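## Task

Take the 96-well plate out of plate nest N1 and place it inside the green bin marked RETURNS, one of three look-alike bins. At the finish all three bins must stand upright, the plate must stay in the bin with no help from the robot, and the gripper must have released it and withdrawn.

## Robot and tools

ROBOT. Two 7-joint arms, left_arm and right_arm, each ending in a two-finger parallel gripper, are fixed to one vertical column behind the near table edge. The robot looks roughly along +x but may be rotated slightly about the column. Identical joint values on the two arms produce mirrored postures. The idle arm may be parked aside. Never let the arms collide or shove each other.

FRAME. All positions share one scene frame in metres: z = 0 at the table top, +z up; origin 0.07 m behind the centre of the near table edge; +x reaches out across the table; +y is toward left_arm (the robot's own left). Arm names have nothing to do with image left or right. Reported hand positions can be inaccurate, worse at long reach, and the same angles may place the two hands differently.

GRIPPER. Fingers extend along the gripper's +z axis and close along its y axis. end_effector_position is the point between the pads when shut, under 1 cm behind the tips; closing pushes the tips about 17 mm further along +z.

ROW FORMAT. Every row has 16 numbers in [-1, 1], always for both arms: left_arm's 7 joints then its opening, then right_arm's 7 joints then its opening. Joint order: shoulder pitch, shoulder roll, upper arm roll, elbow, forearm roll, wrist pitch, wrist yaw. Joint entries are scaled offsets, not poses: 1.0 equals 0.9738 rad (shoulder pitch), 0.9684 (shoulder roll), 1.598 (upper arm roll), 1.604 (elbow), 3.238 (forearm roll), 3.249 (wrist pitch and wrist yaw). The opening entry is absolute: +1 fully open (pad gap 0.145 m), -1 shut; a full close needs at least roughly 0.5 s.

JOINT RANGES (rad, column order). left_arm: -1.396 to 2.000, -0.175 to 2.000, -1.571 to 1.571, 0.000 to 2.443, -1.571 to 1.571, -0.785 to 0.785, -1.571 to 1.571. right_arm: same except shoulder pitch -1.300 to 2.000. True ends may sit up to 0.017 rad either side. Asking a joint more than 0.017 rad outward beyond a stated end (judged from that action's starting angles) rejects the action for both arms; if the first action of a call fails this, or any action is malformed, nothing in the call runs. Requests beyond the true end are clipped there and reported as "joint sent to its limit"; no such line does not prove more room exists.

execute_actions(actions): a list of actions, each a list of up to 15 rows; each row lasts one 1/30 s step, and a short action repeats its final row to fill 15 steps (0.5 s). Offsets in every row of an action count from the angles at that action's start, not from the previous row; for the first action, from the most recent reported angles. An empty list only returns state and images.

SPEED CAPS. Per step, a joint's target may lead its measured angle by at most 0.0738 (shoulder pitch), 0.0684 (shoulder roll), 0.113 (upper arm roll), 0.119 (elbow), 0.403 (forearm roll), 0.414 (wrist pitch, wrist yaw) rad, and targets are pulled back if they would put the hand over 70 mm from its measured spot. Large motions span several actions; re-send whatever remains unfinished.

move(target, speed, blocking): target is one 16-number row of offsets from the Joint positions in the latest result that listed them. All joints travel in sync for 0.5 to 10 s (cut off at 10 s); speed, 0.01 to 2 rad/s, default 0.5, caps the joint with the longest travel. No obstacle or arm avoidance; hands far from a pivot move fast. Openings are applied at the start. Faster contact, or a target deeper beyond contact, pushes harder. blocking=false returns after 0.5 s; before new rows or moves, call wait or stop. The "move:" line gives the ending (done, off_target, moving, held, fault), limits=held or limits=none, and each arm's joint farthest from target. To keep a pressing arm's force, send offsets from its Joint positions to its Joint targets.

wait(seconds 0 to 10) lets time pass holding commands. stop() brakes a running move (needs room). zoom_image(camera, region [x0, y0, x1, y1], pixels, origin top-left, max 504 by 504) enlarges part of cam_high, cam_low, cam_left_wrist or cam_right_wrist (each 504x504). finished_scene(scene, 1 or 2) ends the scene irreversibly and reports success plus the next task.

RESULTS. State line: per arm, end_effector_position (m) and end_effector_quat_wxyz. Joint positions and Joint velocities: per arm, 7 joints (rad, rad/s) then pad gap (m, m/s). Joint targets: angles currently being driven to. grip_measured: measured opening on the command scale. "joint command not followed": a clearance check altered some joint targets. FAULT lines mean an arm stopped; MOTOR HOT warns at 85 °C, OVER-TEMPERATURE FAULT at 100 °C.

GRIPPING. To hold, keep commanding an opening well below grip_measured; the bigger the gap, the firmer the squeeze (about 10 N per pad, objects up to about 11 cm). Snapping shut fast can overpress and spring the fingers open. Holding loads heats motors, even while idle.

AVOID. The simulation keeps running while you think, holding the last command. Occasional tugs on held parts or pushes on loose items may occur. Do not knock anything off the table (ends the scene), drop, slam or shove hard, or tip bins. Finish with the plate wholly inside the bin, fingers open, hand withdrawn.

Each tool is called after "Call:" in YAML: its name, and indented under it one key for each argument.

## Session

Call:
execute_actions:
  actions: []

Scene clock: 0.00 s.
left_arm: end_effector_position=(+0.2187, +0.4049, +0.1450) grip_measured=+1.00 end_effector_quat_wxyz=(+0.176, -0.407, +0.892, +0.089) | right_arm: end_effector_position=(+0.1227, -0.5385, +0.2224) grip_measured=+1.00 end_effector_quat_wxyz=(+0.484, +0.589, -0.289, +0.579)
Joint positions: left_arm=[ 0.602  1.492 -1.386  1.503 -0.734 -0.102  0.638  0.145] | right_arm=[-0.143  0.336  0.752  1.168  0.074 -0.332 -0.317  0.145]
Joint velocities: left_arm=[-0.077 -0.011  0.007  0.012  0.081  0.066 -0.037  0.   ] | right_arm=[ 0.011 -0.077 -0.002 -0.007 -0.066  0.022  0.007  0.   ]
Joint targets: left_arm=[0.602 1.492 -1.386 1.503 -0.734 -0.102 0.638] | right_arm=[-0.143 0.336 0.752 1.168 0.074 -0.332 -0.317]

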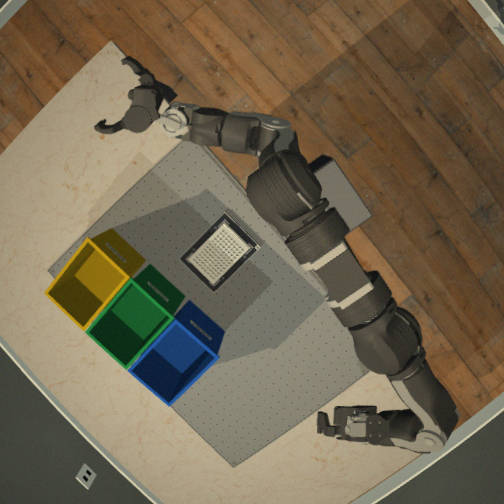

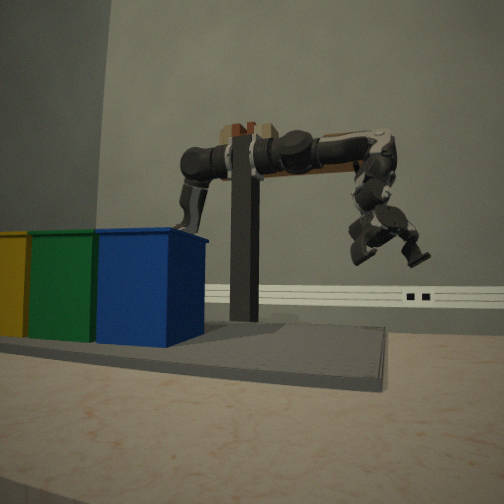

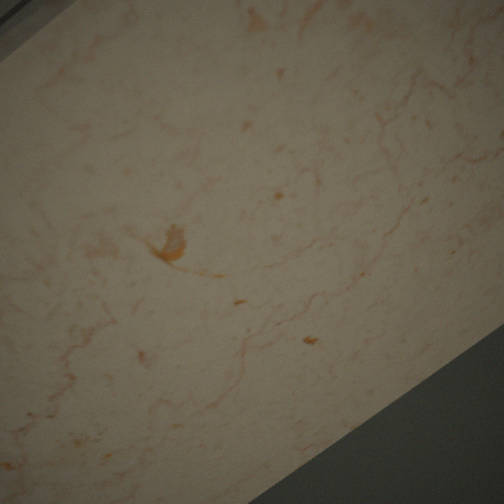

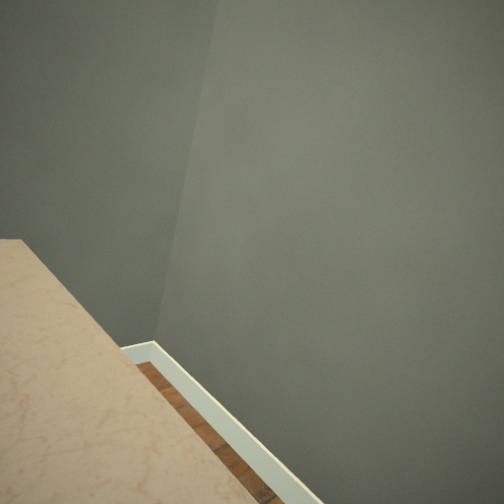

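Call:
zoom_image:
  camera: "cam_high"
  region: [170, 200, 270, 300]

Call:
zoom_image:
  camera: "cam_high"
  region: [75, 255, 195, 375]

Call:
zoom_image:
  camera: "cam_low"
  region: [0, 215, 220, 360]

Region (170, 200, 270, 300) of cam_high's 504x504 image, scaled by 5.040, with more detail than that image has.

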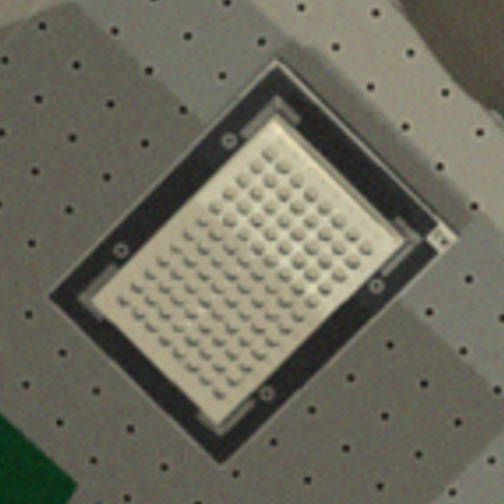

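Region (75, 255, 195, 375) of cam_high's 504x504 image, scaled by 4.200, with more detail than that image has.

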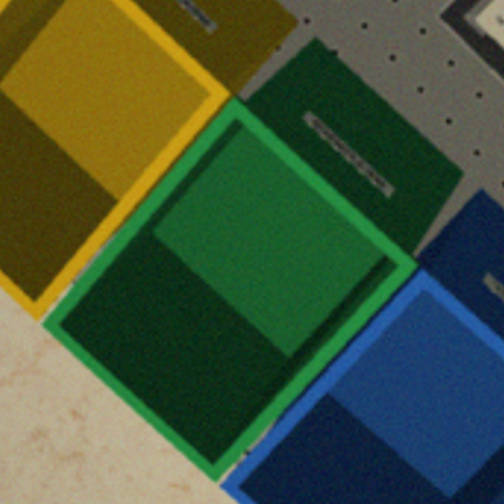

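Region (0, 215, 220, 360) of cam_low's 504x504 image, scaled by 2.291, with more detail than that image has; it fills the top 332 rows of this view, and the rest is white.

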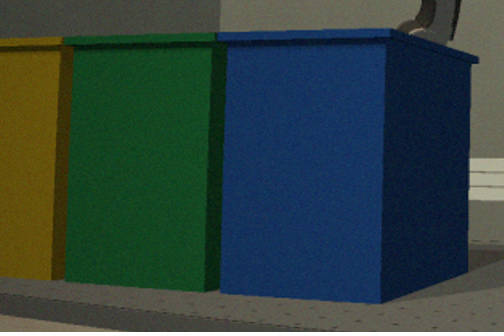

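Call:
zoom_image:
  camera: "cam_high"
  region: [135, 270, 185, 315]

Call:
zoom_image:
  camera: "cam_high"
  region: [40, 240, 120, 310]

Call:
zoom_image:
  camera: "cam_high"
  region: [190, 410, 270, 475]

Region (135, 270, 185, 315) of cam_high's 504x504 image, scaled by 10.080, with more detail than that image has; it fills the top 454 rows of this view, and the rest is white.

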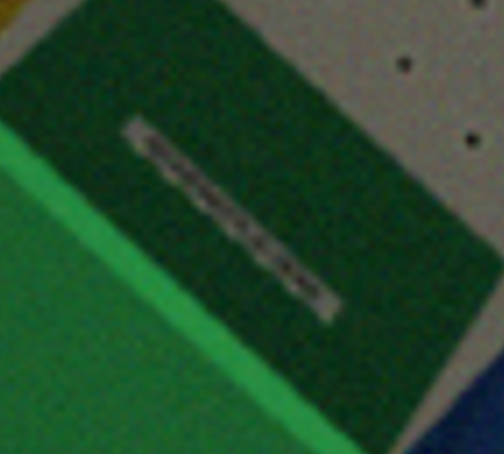

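Region (40, 240, 120, 310) of cam_high's 504x504 image, scaled by 6.300, with more detail than that image has; it fills the top 441 rows of this view, and the rest is white.

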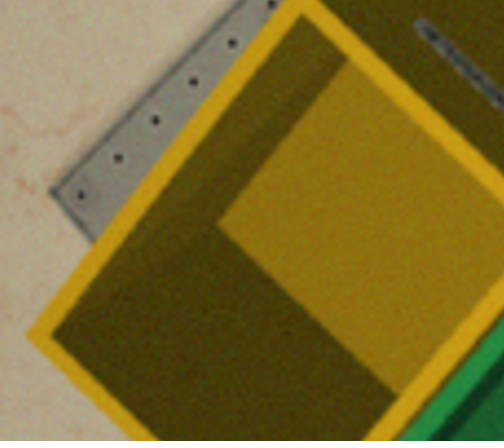

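Region (190, 410, 270, 475) of cam_high's 504x504 image, scaled by 6.300, with more detail than that image has; it fills the top 410 rows of this view, and the rest is white.

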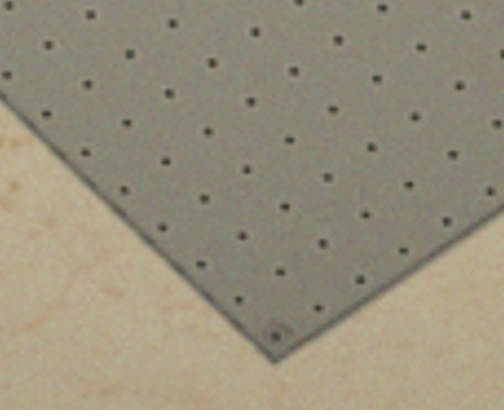

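Call:
zoom_image:
  camera: "cam_high"
  region: [210, 205, 265, 260]

Call:
zoom_image:
  camera: "cam_high"
  region: [175, 240, 230, 295]

Region (210, 205, 265, 260) of cam_high's 504x504 image, scaled by 9.164, with more detail than that image has.

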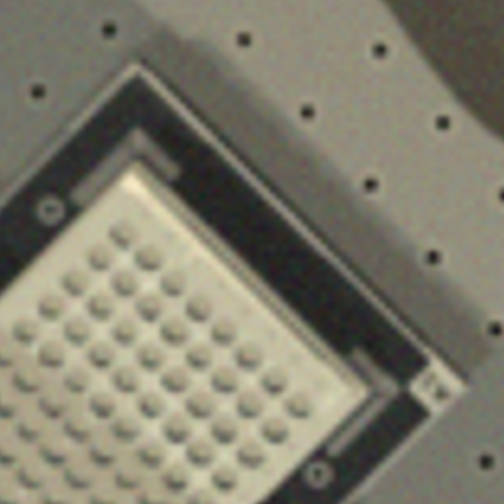

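Region (175, 240, 230, 295) of cam_high's 504x504 image, scaled by 9.164, with more detail than that image has.

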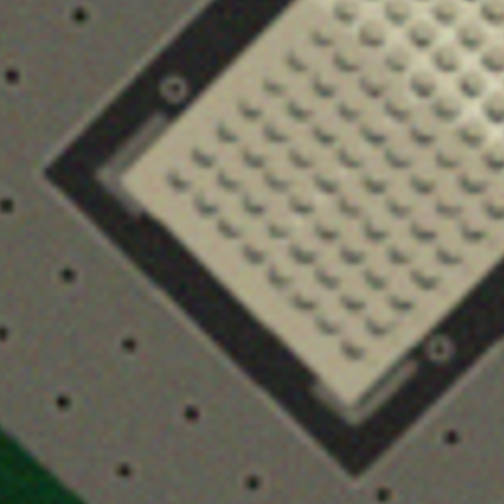

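Call:
zoom_image:
  camera: "cam_high"
  region: [115, 265, 185, 335]

Call:
zoom_image:
  camera: "cam_high"
  region: [78, 310, 148, 380]

Region (115, 265, 185, 335) of cam_high's 504x504 image, scaled by 7.200, with more detail than that image has.

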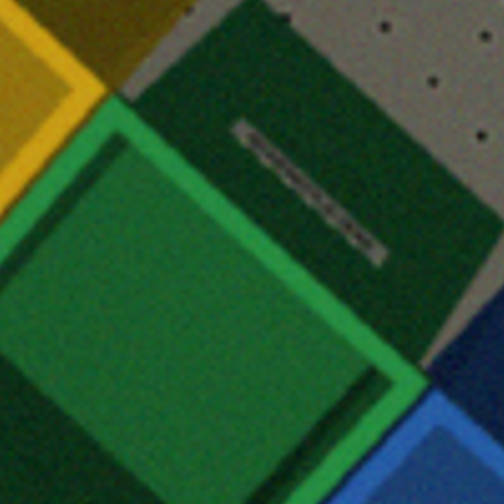

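Region (78, 310, 148, 380) of cam_high's 504x504 image, scaled by 7.200, with more detail than that image has.

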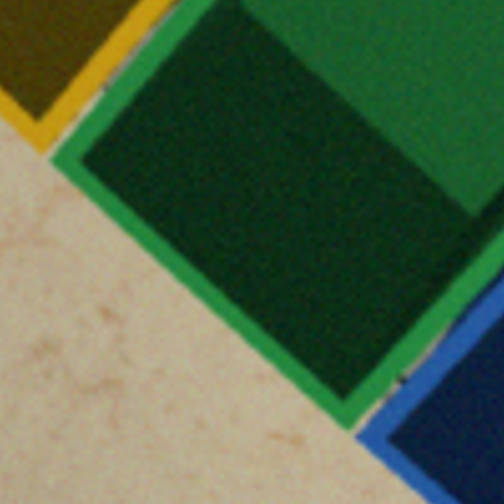

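Call:
zoom_image:
  camera: "cam_low"
  region: [330, 170, 450, 280]

Call:
zoom_image:
  camera: "cam_high"
  region: [85, 45, 205, 150]

Region (330, 170, 450, 280) of cam_low's 504x504 image, scaled by 4.200, with more detail than that image has; it fills the top 462 rows of this view, and the rest is white.

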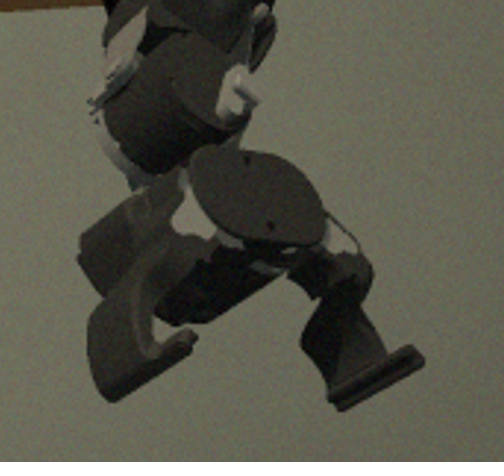

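Region (85, 45, 205, 150) of cam_high's 504x504 image, scaled by 4.200, with more detail than that image has; it fills the top 441 rows of this view, and the rest is white.

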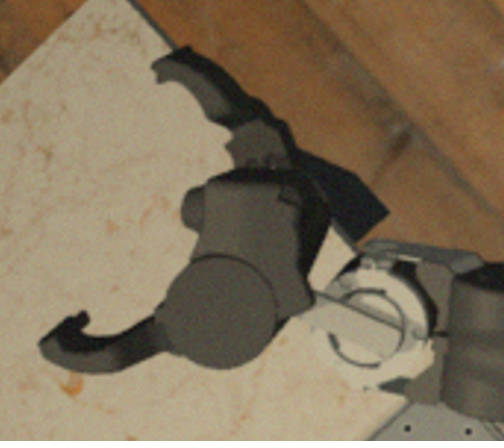

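Call:
zoom_image:
  camera: "cam_high"
  region: [90, 100, 150, 150]

Call:
zoom_image:
  camera: "cam_high"
  region: [310, 390, 410, 460]

Region (90, 100, 150, 150) of cam_high's 504x504 image, scaled by 8.400, with more detail than that image has.

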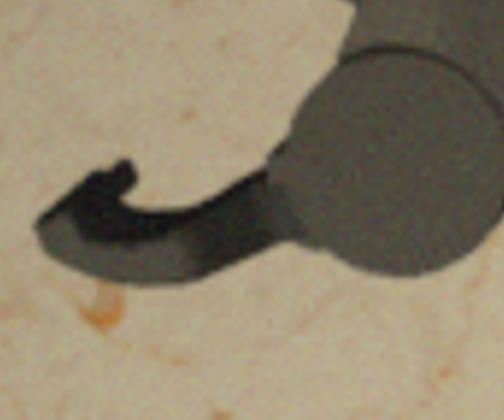

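Region (310, 390, 410, 460) of cam_high's 504x504 image, scaled by 5.040, with more detail than that image has; it fills the top 353 rows of this view, and the rest is white.

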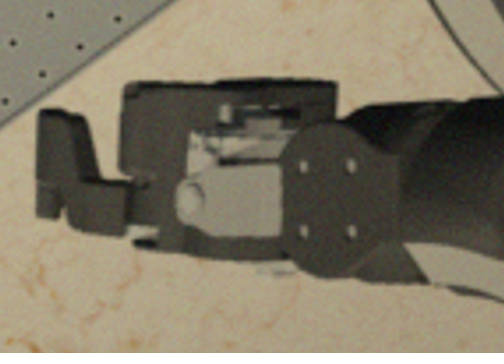

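Call:
move:
  target: [0,0,0,0,0,0,0,1,0.9170,0.2726,-0.99,0.4564,-0.2854,0.2715,0.5500,0.0]
  speed: 1.1

Scene clock: 9.93 s.
left_arm: end_effector_position=(+0.2187, +0.4049, +0.1450) grip_measured=+1.00 end_effector_quat_wxyz=(+0.176, -0.407, +0.892, +0.089) | right_arm: end_effector_position=(+0.2981, -0.1200, +0.2629) grip_measured=+0.00 end_effector_quat_wxyz=(+0.173, +0.590, +0.762, +0.202)
Joint positions: left_arm=[ 0.602  1.492 -1.386  1.503 -0.734 -0.102  0.638  0.145] | right_arm=[ 0.747  0.598 -0.825  1.898 -0.849  0.547  1.465  0.076]
Joint velocities: left_arm=[ 0.011 -0.033  0.017  0.017 -0.051  0.022  0.007  0.   ] | right_arm=[ 0.011 -0.077  0.002 -0.002 -0.037 -0.022  0.022 -0.   ]
Joint targets: left_arm=[0.602 1.492 -1.386 1.503 -0.734 -0.102 0.638] | right_arm=[0.750 0.600 -0.830 1.900 -0.850 0.550 1.470]
move: done; limits=none; left_arm: farthest joint: the shoulder pitch, 0.000 radians from its target (0.000 radians at the start); right_arm: farthest joint: the upper arm roll, 0.005 radians from its target (1.582 radians at the start)

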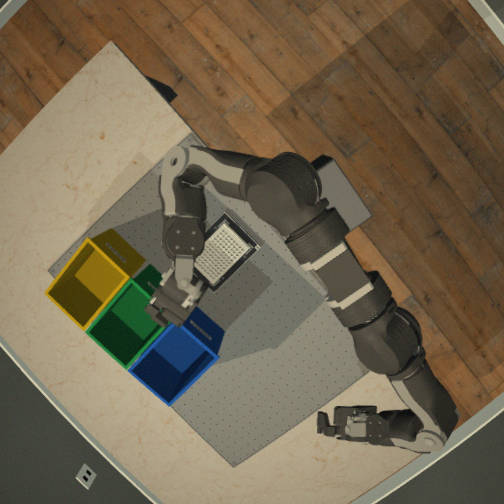

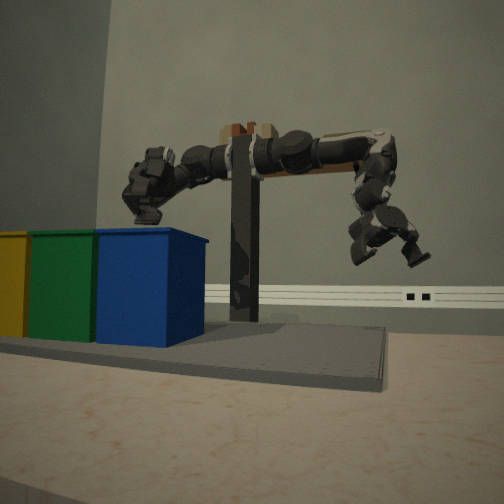

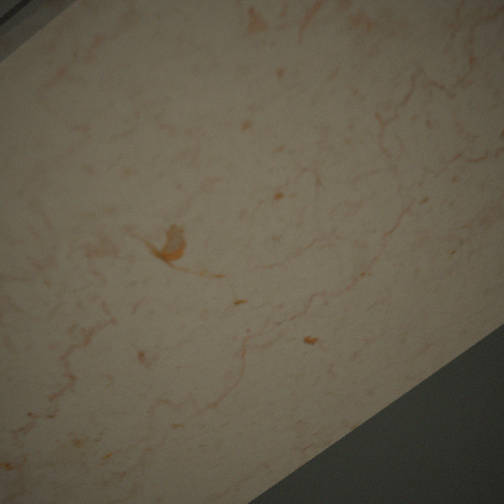

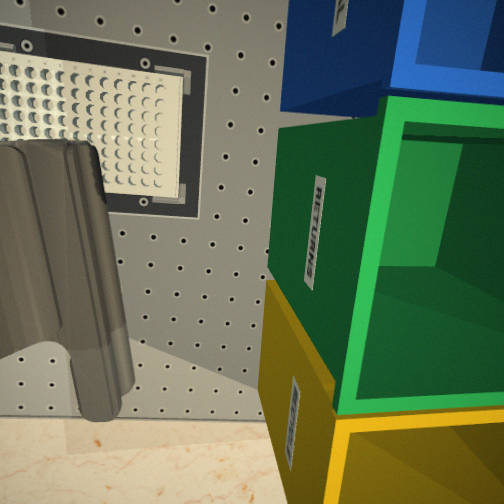

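Call:
execute_actions:
  actions: []

Scene clock: 10.70 s.
left_arm: end_effector_position=(+0.2187, +0.4049, +0.1450) grip_measured=+1.00 end_effector_quat_wxyz=(+0.176, -0.407, +0.892, +0.089) | right_arm: end_effector_position=(+0.2981, -0.1200, +0.2629) grip_measured=+0.00 end_effector_quat_wxyz=(+0.173, +0.590, +0.762, +0.202)
Joint positions: left_arm=[ 0.602  1.492 -1.386  1.503 -0.734 -0.102  0.638  0.145] | right_arm=[ 0.747  0.598 -0.825  1.898 -0.849  0.547  1.465  0.076]
Joint velocities: left_arm=[ 0.011 -0.011 -0.012 -0.002 -0.037 -0.022  0.022  0.   ] | right_arm=[-0.011 -0.055  0.007  0.002  0.007 -0.051 -0.051 -0.   ]
Joint targets: left_arm=[0.602 1.492 -1.386 1.503 -0.734 -0.102 0.638] | right_arm=[0.750 0.600 -0.830 1.900 -0.850 0.550 1.470]

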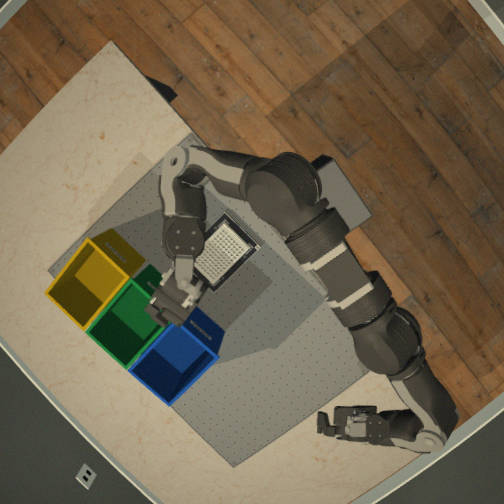

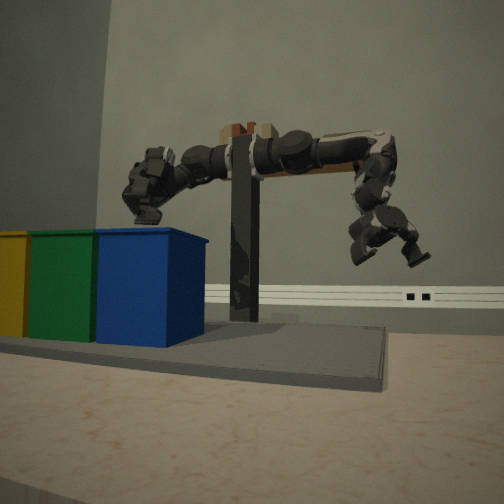

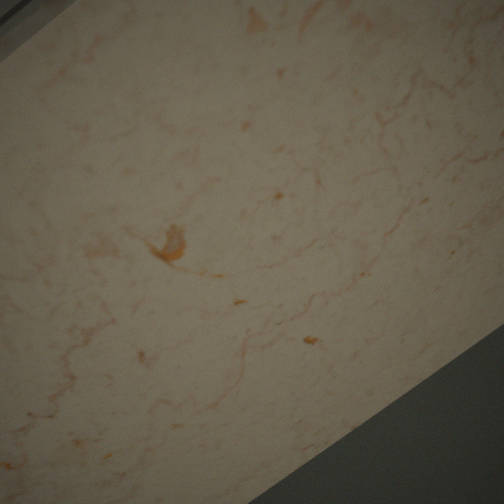

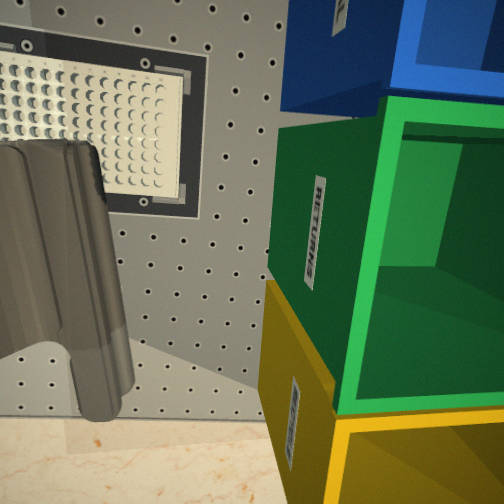

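Call:
move:
  target: [0,0,0,0,0,0,0,1, 0.3518,-0.2058,-0.1250,-0.4698,0.0798,-0.0492,0.0152,0.0]
  speed: 0.6

Scene clock: 12.93 s.
left_arm: end_effector_position=(+0.2187, +0.4049, +0.1450) grip_measured=+1.00 end_effector_quat_wxyz=(+0.176, -0.407, +0.892, +0.089) | right_arm: end_effector_position=(+0.3575, -0.1496, +0.2303) grip_measured=+0.00 end_effector_quat_wxyz=(+0.060, +0.665, +0.742, +0.066)
Joint positions: left_arm=[ 0.602  1.492 -1.386  1.503 -0.734 -0.102  0.638  0.145] | right_arm=[ 1.088  0.4   -1.02   1.147 -0.592  0.39   1.509  0.076]
Joint velocities: left_arm=[ 0.011 -0.033 -0.002  0.012 -0.037  0.066 -0.007  0.   ] | right_arm=[-0.011  0.011  0.012 -0.002  0.037 -0.066  0.007  0.   ]
Joint targets: left_arm=[0.602 1.492 -1.386 1.503 -0.734 -0.102 0.638] | right_arm=[1.090 0.399 -1.025 1.145 -0.590 0.387 1.514]
move: done; limits=none; left_arm: farthest joint: the shoulder pitch, 0.000 radians from its target (0.000 radians at the start); right_arm: farthest joint: the upper arm roll, 0.005 radians from its target (0.200 radians at the start)

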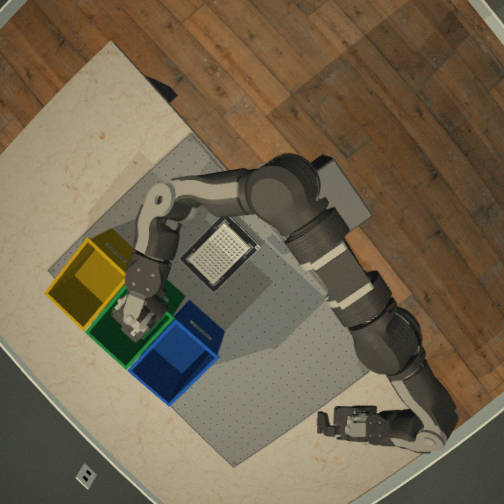

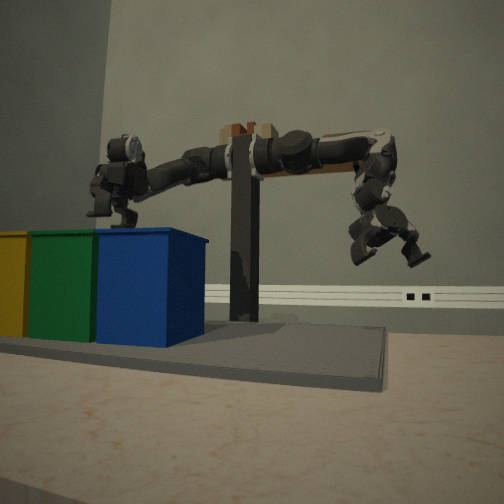

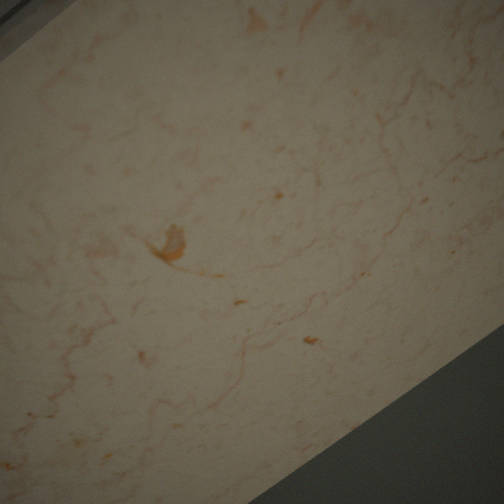

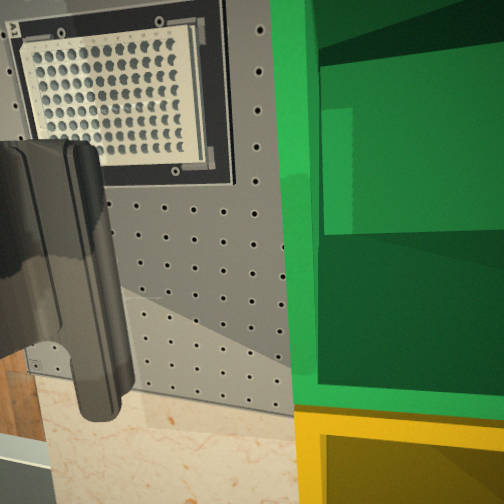

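Call:
zoom_image:
  camera: "cam_high"
  region: [80, 230, 220, 370]

Call:
zoom_image:
  camera: "cam_low"
  region: [60, 120, 220, 280]

Region (80, 230, 220, 370) of cam_high's 504x504 image, scaled by 3.600, with more detail than that image has.

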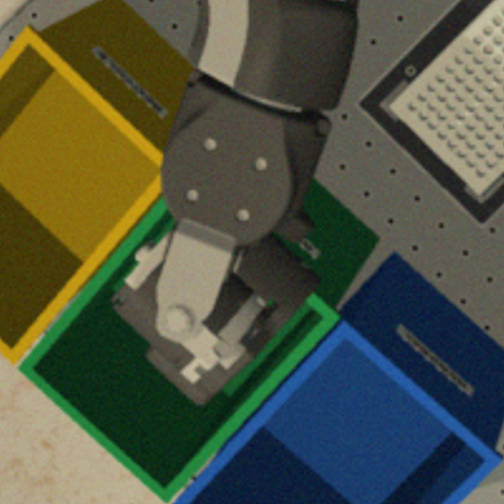

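Region (60, 120, 220, 280) of cam_low's 504x504 image, scaled by 3.150, with more detail than that image has.

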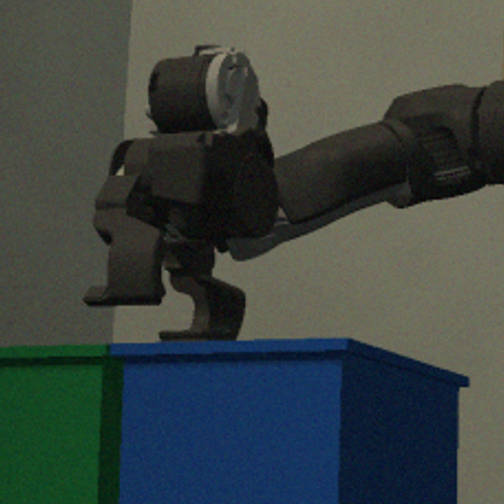

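Call:
move:
  target: [0,0,0,0,0,0,0,1, -0.0395,-0.1609,-0.0330,-0.2191,0.0068,-0.0430,-0.0185,0.0]
  speed: 0.35

Scene clock: 26.53 s.
left_arm: end_effector_position=(+0.2187, +0.4049, +0.1450) grip_measured=+1.00 end_effector_quat_wxyz=(+0.176, -0.407, +0.892, +0.089) | right_arm: end_effector_position=(+0.3496, -0.1470, +0.1688) grip_measured=+0.00 end_effector_quat_wxyz=(-0.000, +0.666, +0.746, +0.000)
Joint positions: left_arm=[ 0.602  1.492 -1.386  1.503 -0.734 -0.102  0.638  0.145] | right_arm=[ 1.053  0.245 -1.07   0.797 -0.571  0.254  1.454  0.076]
Joint velocities: left_arm=[-0.055 -0.011  0.002 -0.017 -0.007  0.037  0.022 -0.   ] | right_arm=[ 0.055 -0.033  0.007  0.017  0.051  0.037 -0.066 -0.   ]
Joint targets: left_arm=[0.602 1.492 -1.386 1.503 -0.734 -0.102 0.638] | right_arm=[1.050 0.245 -1.073 0.795 -0.570 0.251 1.449]
move: done; limits=none; left_arm: farthest joint: the shoulder pitch, 0.000 radians from its target (0.000 radians at the start); right_arm: farthest joint: the wrist yaw, 0.005 radians from its target (0.060 radians at the start)

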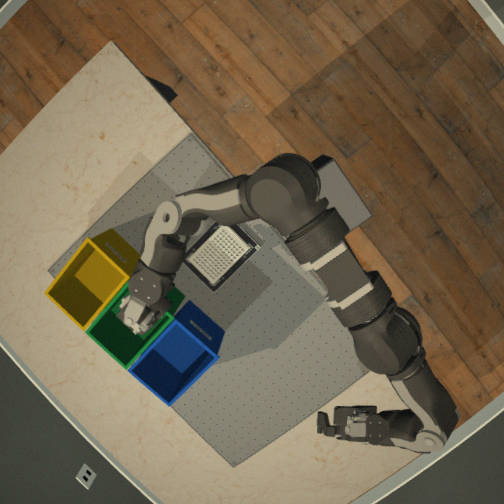

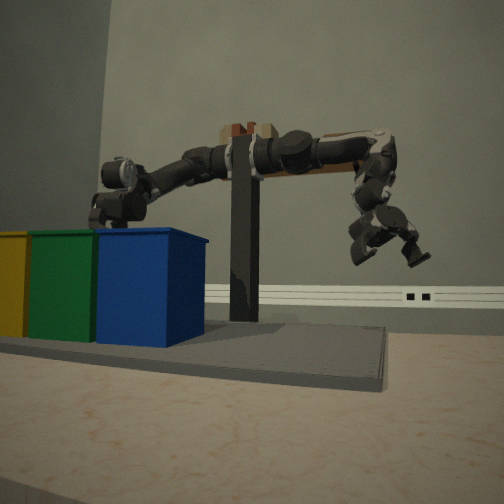

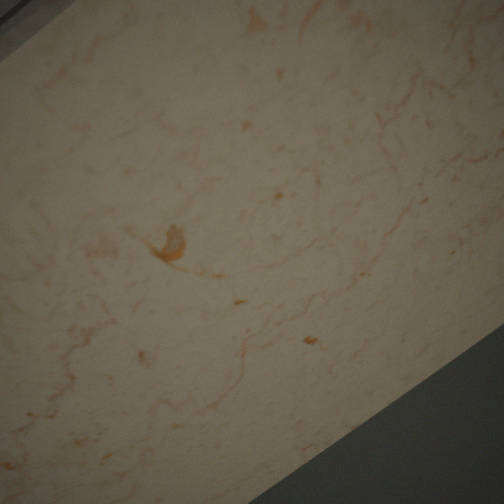

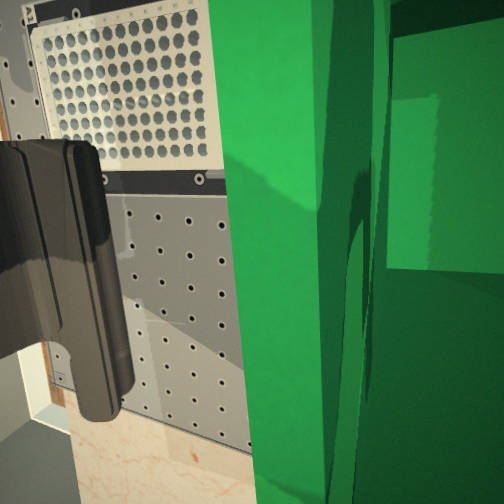

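Call:
zoom_image:
  camera: "cam_low"
  region: [70, 140, 190, 260]

Call:
zoom_image:
  camera: "cam_high"
  region: [90, 240, 210, 360]

Region (70, 140, 190, 260) of cam_low's 504x504 image, scaled by 4.200, with more detail than that image has.

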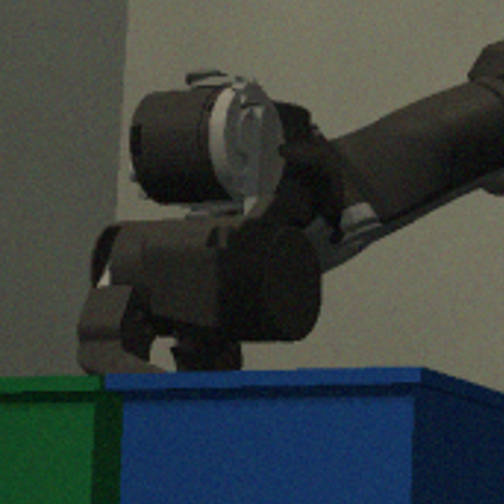

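Region (90, 240, 210, 360) of cam_high's 504x504 image, scaled by 4.200, with more detail than that image has.

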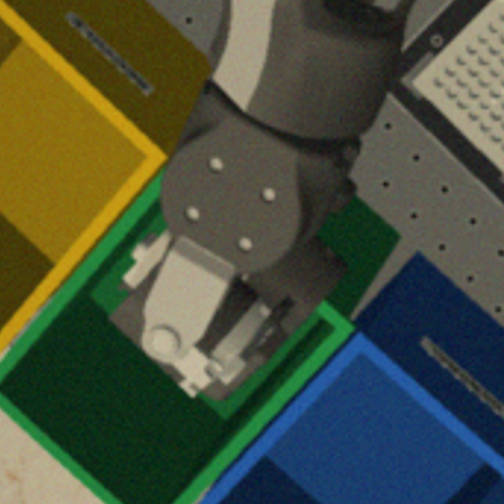

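Call:
execute_actions:
  actions:
    - [[0,0,0,0,0,0,0,1,0,0,0,0,0,0,0,-0.05],[0,0,0,0,0,0,0,1,0,0,0,0,0,0,0,-0.10],[0,0,0,0,0,0,0,1,0,0,0,0,0,0,0,-0.15],[0,0,0,0,0,0,0,1,0,0,0,0,0,0,0,-0.20],[0,0,0,0,0,0,0,1,0,0,0,0,0,0,0,-0.25],[0,0,0,0,0,0,0,1,0,0,0,0,0,0,0,-0.30],[0,0,0,0,0,0,0,1,0,0,0,0,0,0,0,-0.35],[0,0,0,0,0,0,0,1,0,0,0,0,0,0,0,-0.40],[0,0,0,0,0,0,0,1,0,0,0,0,0,0,0,-0.45],[0,0,0,0,0,0,0,1,0,0,0,0,0,0,0,-0.50],[0,0,0,0,0,0,0,1,0,0,0,0,0,0,0,-0.54],[0,0,0,0,0,0,0,1,0,0,0,0,0,0,0,-0.58],[0,0,0,0,0,0,0,1,0,0,0,0,0,0,0,-0.62],[0,0,0,0,0,0,0,1,0,0,0,0,0,0,0,-0.65],[0,0,0,0,0,0,0,1,0,0,0,0,0,0,0,-0.68]]
    - [[0,0,0,0,0,0,0,1,0,0,0,0,0,0,0,-0.70],[0,0,0,0,0,0,0,1,0,0,0,0,0,0,0,-0.72],[0,0,0,0,0,0,0,1,0,0,0,0,0,0,0,-0.74],[0,0,0,0,0,0,0,1,0,0,0,0,0,0,0,-0.76],[0,0,0,0,0,0,0,1,0,0,0,0,0,0,0,-0.78],[0,0,0,0,0,0,0,1,0,0,0,0,0,0,0,-0.80],[0,0,0,0,0,0,0,1,0,0,0,0,0,0,0,-0.82],[0,0,0,0,0,0,0,1,0,0,0,0,0,0,0,-0.84],[0,0,0,0,0,0,0,1,0,0,0,0,0,0,0,-0.86],[0,0,0,0,0,0,0,1,0,0,0,0,0,0,0,-0.88],[0,0,0,0,0,0,0,1,0,0,0,0,0,0,0,-0.90],[0,0,0,0,0,0,0,1,0,0,0,0,0,0,0,-0.92],[0,0,0,0,0,0,0,1,0,0,0,0,0,0,0,-0.94],[0,0,0,0,0,0,0,1,0,0,0,0,0,0,0,-0.96],[0,0,0,0,0,0,0,1,0,0,0,0,0,0,0,-0.98]]

Scene clock: 28.20 s.
left_arm: end_effector_position=(+0.2187, +0.4049, +0.1450) grip_measured=+1.00 end_effector_quat_wxyz=(+0.176, -0.407, +0.892, +0.089) | right_arm: end_effector_position=(+0.3500, -0.1470, +0.1688) grip_measured=-0.97 end_effector_quat_wxyz=(+0.001, +0.666, +0.746, +0.001)
Joint positions: left_arm=[ 0.602  1.492 -1.386  1.503 -0.734 -0.102  0.638  0.145] | right_arm=[ 1.053  0.245 -1.07   0.797 -0.571  0.254  1.452  0.003]
Joint velocities: left_arm=[-0.055  0.011 -0.002  0.002  0.022 -0.037  0.022  0.   ] | right_arm=[-0.033  0.077  0.012 -0.002 -0.051 -0.037  0.11  -0.   ]
Joint targets: left_arm=[0.602 1.492 -1.386 1.503 -0.734 -0.102 0.638] | right_arm=[1.053 0.245 -1.070 0.797 -0.571 0.254 1.454]

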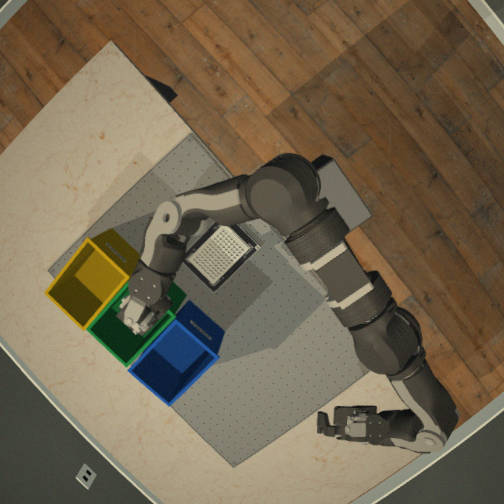

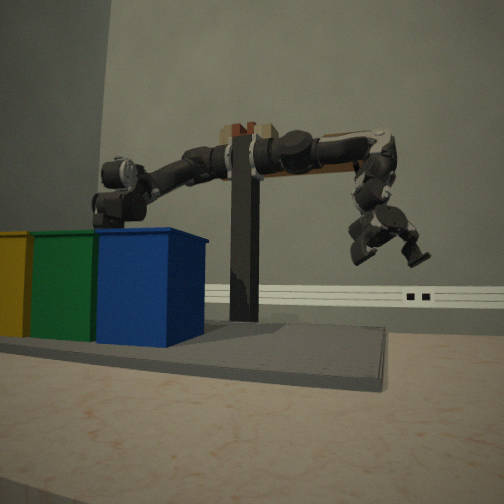

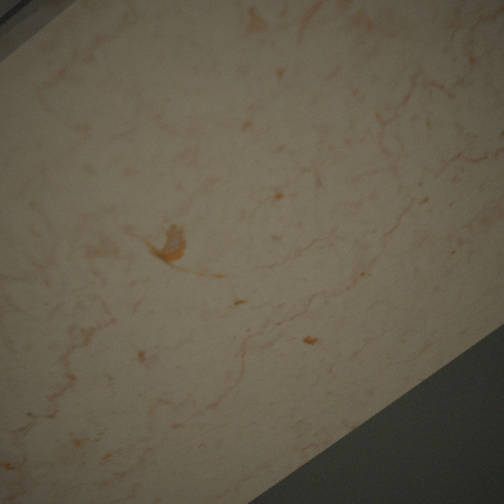

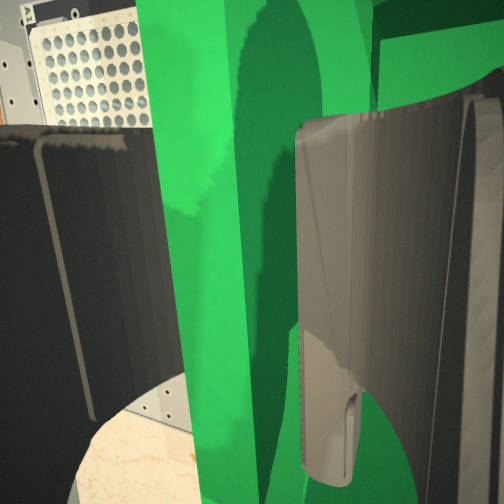

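Call:
zoom_image:
  camera: "cam_high"
  region: [70, 260, 190, 380]

Call:
zoom_image:
  camera: "cam_right_wrist"
  region: [0, 0, 504, 504]

Region (70, 260, 190, 380) of cam_high's 504x504 image, scaled by 4.200, with more detail than that image has.

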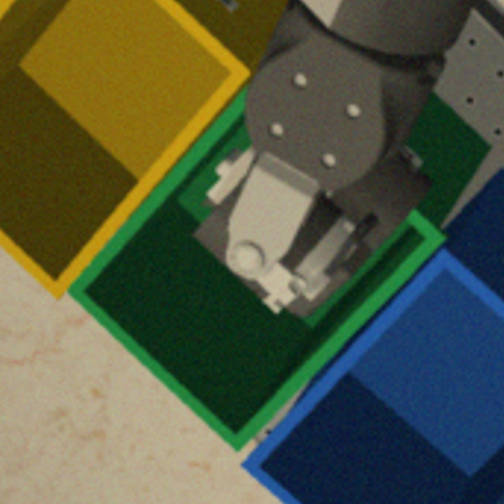

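Region (0, 0, 504, 504) of cam_right_wrist's 504x504 image, scaled by 1.000.

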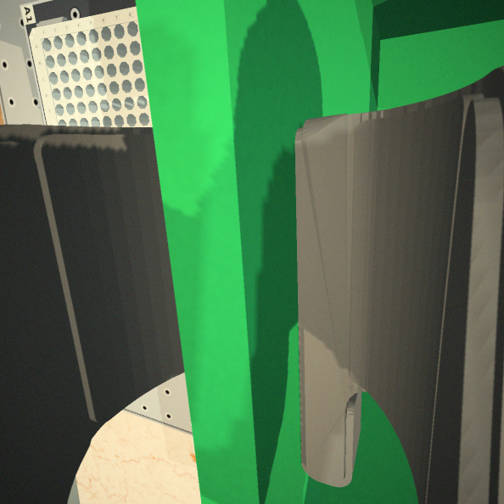

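Call:
move:
  target: [0,0,0,0,0,0,0,1, 0.0116,0.0112,0.0035,0.0151,-0.0012,-0.0062,0.0079,-1.0]
  speed: 0.04

Scene clock: 31.20 s.
left_arm: end_effector_position=(+0.2187, +0.4049, +0.1450) grip_measured=+1.00 end_effector_quat_wxyz=(+0.176, -0.407, +0.892, +0.089) | right_arm: end_effector_position=(+0.3486, -0.1474, +0.1732) grip_measured=-0.97 end_effector_quat_wxyz=(-0.001, +0.657, +0.754, -0.002)
Joint positions: left_arm=[ 0.602  1.492 -1.386  1.503 -0.734 -0.102  0.638  0.145] | right_arm=[ 1.058  0.255 -1.069  0.818 -0.573  0.237  1.474  0.002]
Joint velocities: left_arm=[ 0.011 -0.033 -0.022  0.002 -0.007 -0.007 -0.022  0.   ] | right_arm=[-0.033  0.011  0.002  0.017 -0.022 -0.037 -0.066 -0.   ]
Joint targets: left_arm=[0.602 1.492 -1.386 1.503 -0.734 -0.102 0.638] | right_arm=[1.064 0.256 -1.064 0.822 -0.575 0.233 1.478]
move: done; limits=none; left_arm: farthest joint: the shoulder pitch, 0.000 radians from its target (0.000 radians at the start); right_arm: farthest joint: the shoulder pitch, 0.006 radians from its target (0.012 radians at the start)

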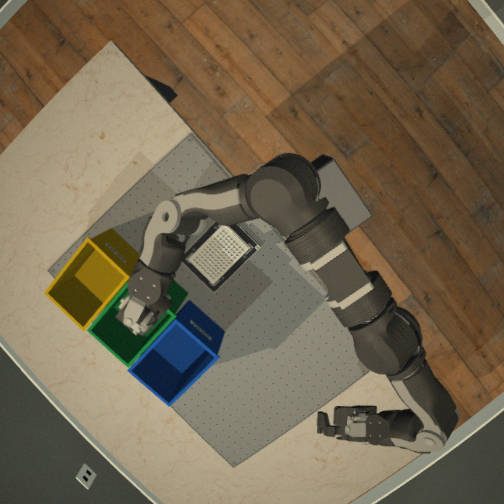

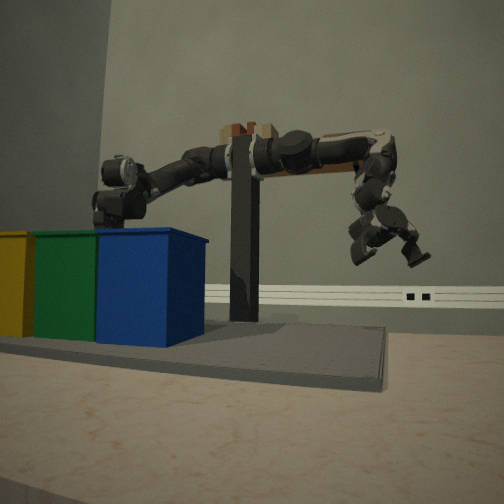

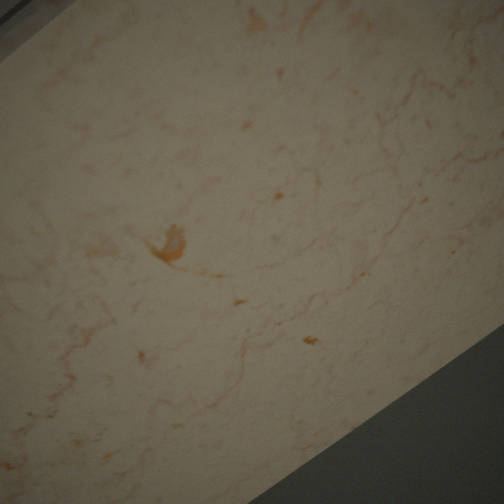

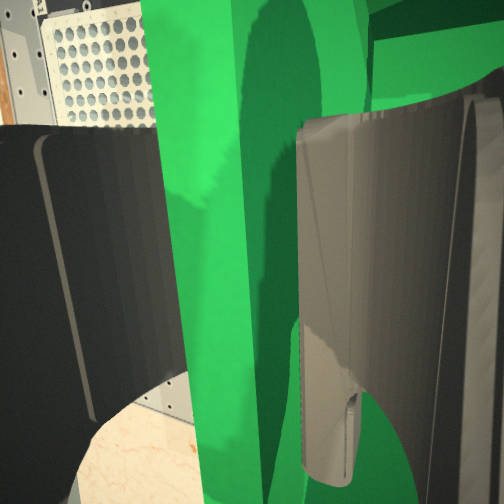

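Call:
zoom_image:
  camera: "cam_low"
  region: [0, 200, 160, 360]

Region (0, 200, 160, 360) of cam_low's 504x504 image, scaled by 3.150, with more detail than that image has.

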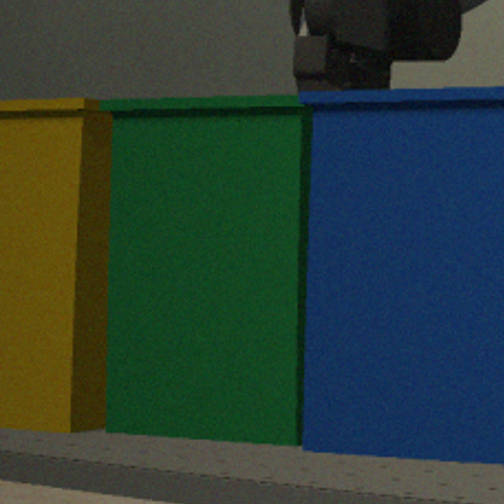

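Call:
move:
  target: [0,0,0,0,0,0,0,1, -0.0650,0.1730,-0.0416,0.2050,0.0176,0.0491,0.0086,-1.0]
  speed: 0.15

Scene clock: 35.93 s.
left_arm: end_effector_position=(+0.2187, +0.4049, +0.1450) grip_measured=+1.00 end_effector_quat_wxyz=(+0.176, -0.407, +0.892, +0.089) | right_arm: end_effector_position=(+0.3154, -0.1498, +0.1760) grip_measured=-0.97 end_effector_quat_wxyz=(+0.001, +0.657, +0.754, +0.001)
Joint positions: left_arm=[ 0.602  1.492 -1.386  1.503 -0.734 -0.102  0.638  0.145] | right_arm=[ 0.996  0.422 -1.132  1.144 -0.517  0.393  1.499  0.003]
Joint velocities: left_arm=[ 0.011  0.033 -0.012 -0.017 -0.007 -0.022 -0.022  0.   ] | right_arm=[-0.143  0.011 -0.012  0.007 -0.066 -0.051  0.007  0.   ]
Joint targets: left_arm=[0.602 1.492 -1.386 1.503 -0.734 -0.102 0.638] | right_arm=[0.995 0.422 -1.135 1.147 -0.516 0.397 1.502]
move: done; limits=none; left_arm: farthest joint: the shoulder pitch, 0.000 radians from its target (0.000 radians at the start); right_arm: farthest joint: the upper arm roll, 0.004 radians from its target (0.067 radians at the start)

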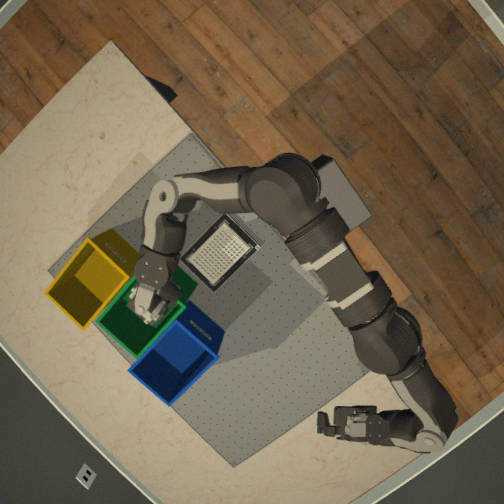

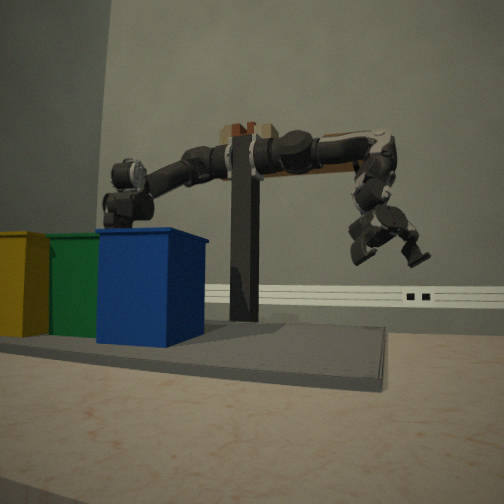

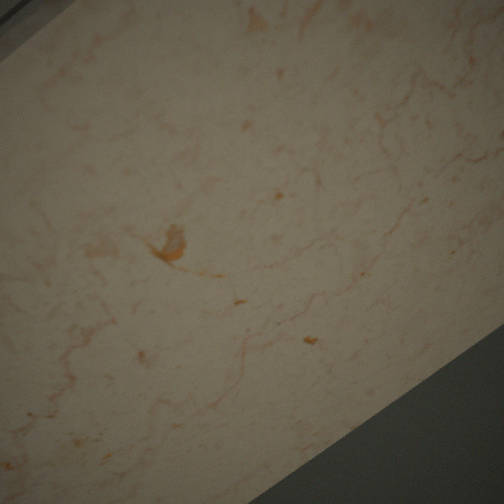

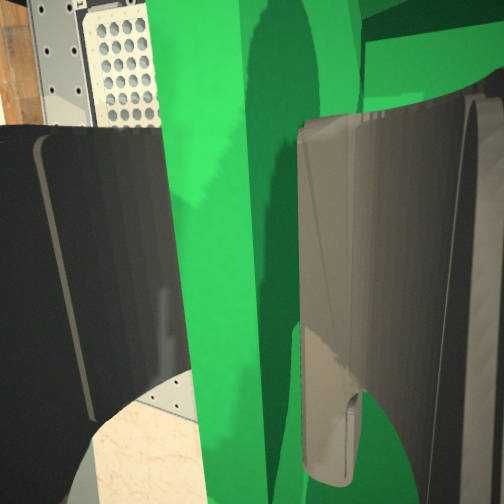

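Call:
zoom_image:
  camera: "cam_high"
  region: [80, 240, 220, 380]

Call:
zoom_image:
  camera: "cam_low"
  region: [0, 200, 160, 360]

Region (80, 240, 220, 380) of cam_high's 504x504 image, scaled by 3.600, with more detail than that image has.

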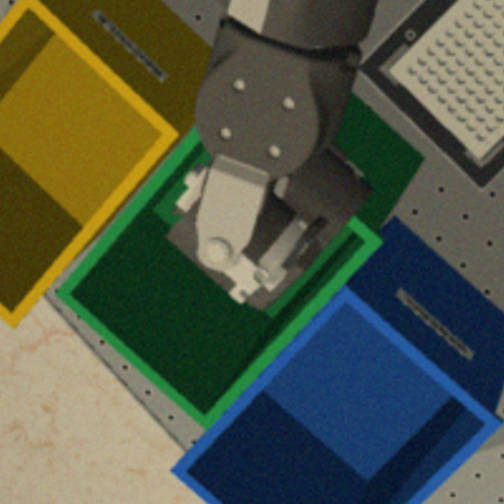

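Region (0, 200, 160, 360) of cam_low's 504x504 image, scaled by 3.150, with more detail than that image has.

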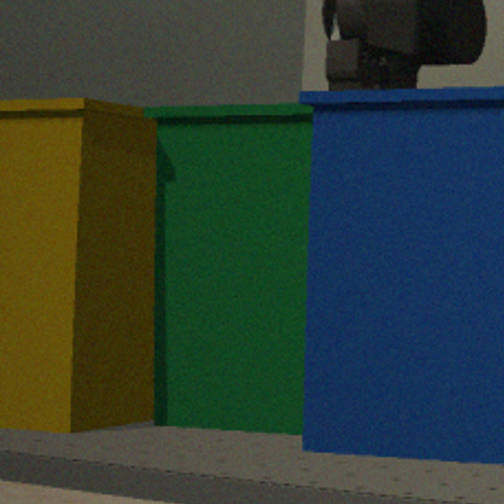

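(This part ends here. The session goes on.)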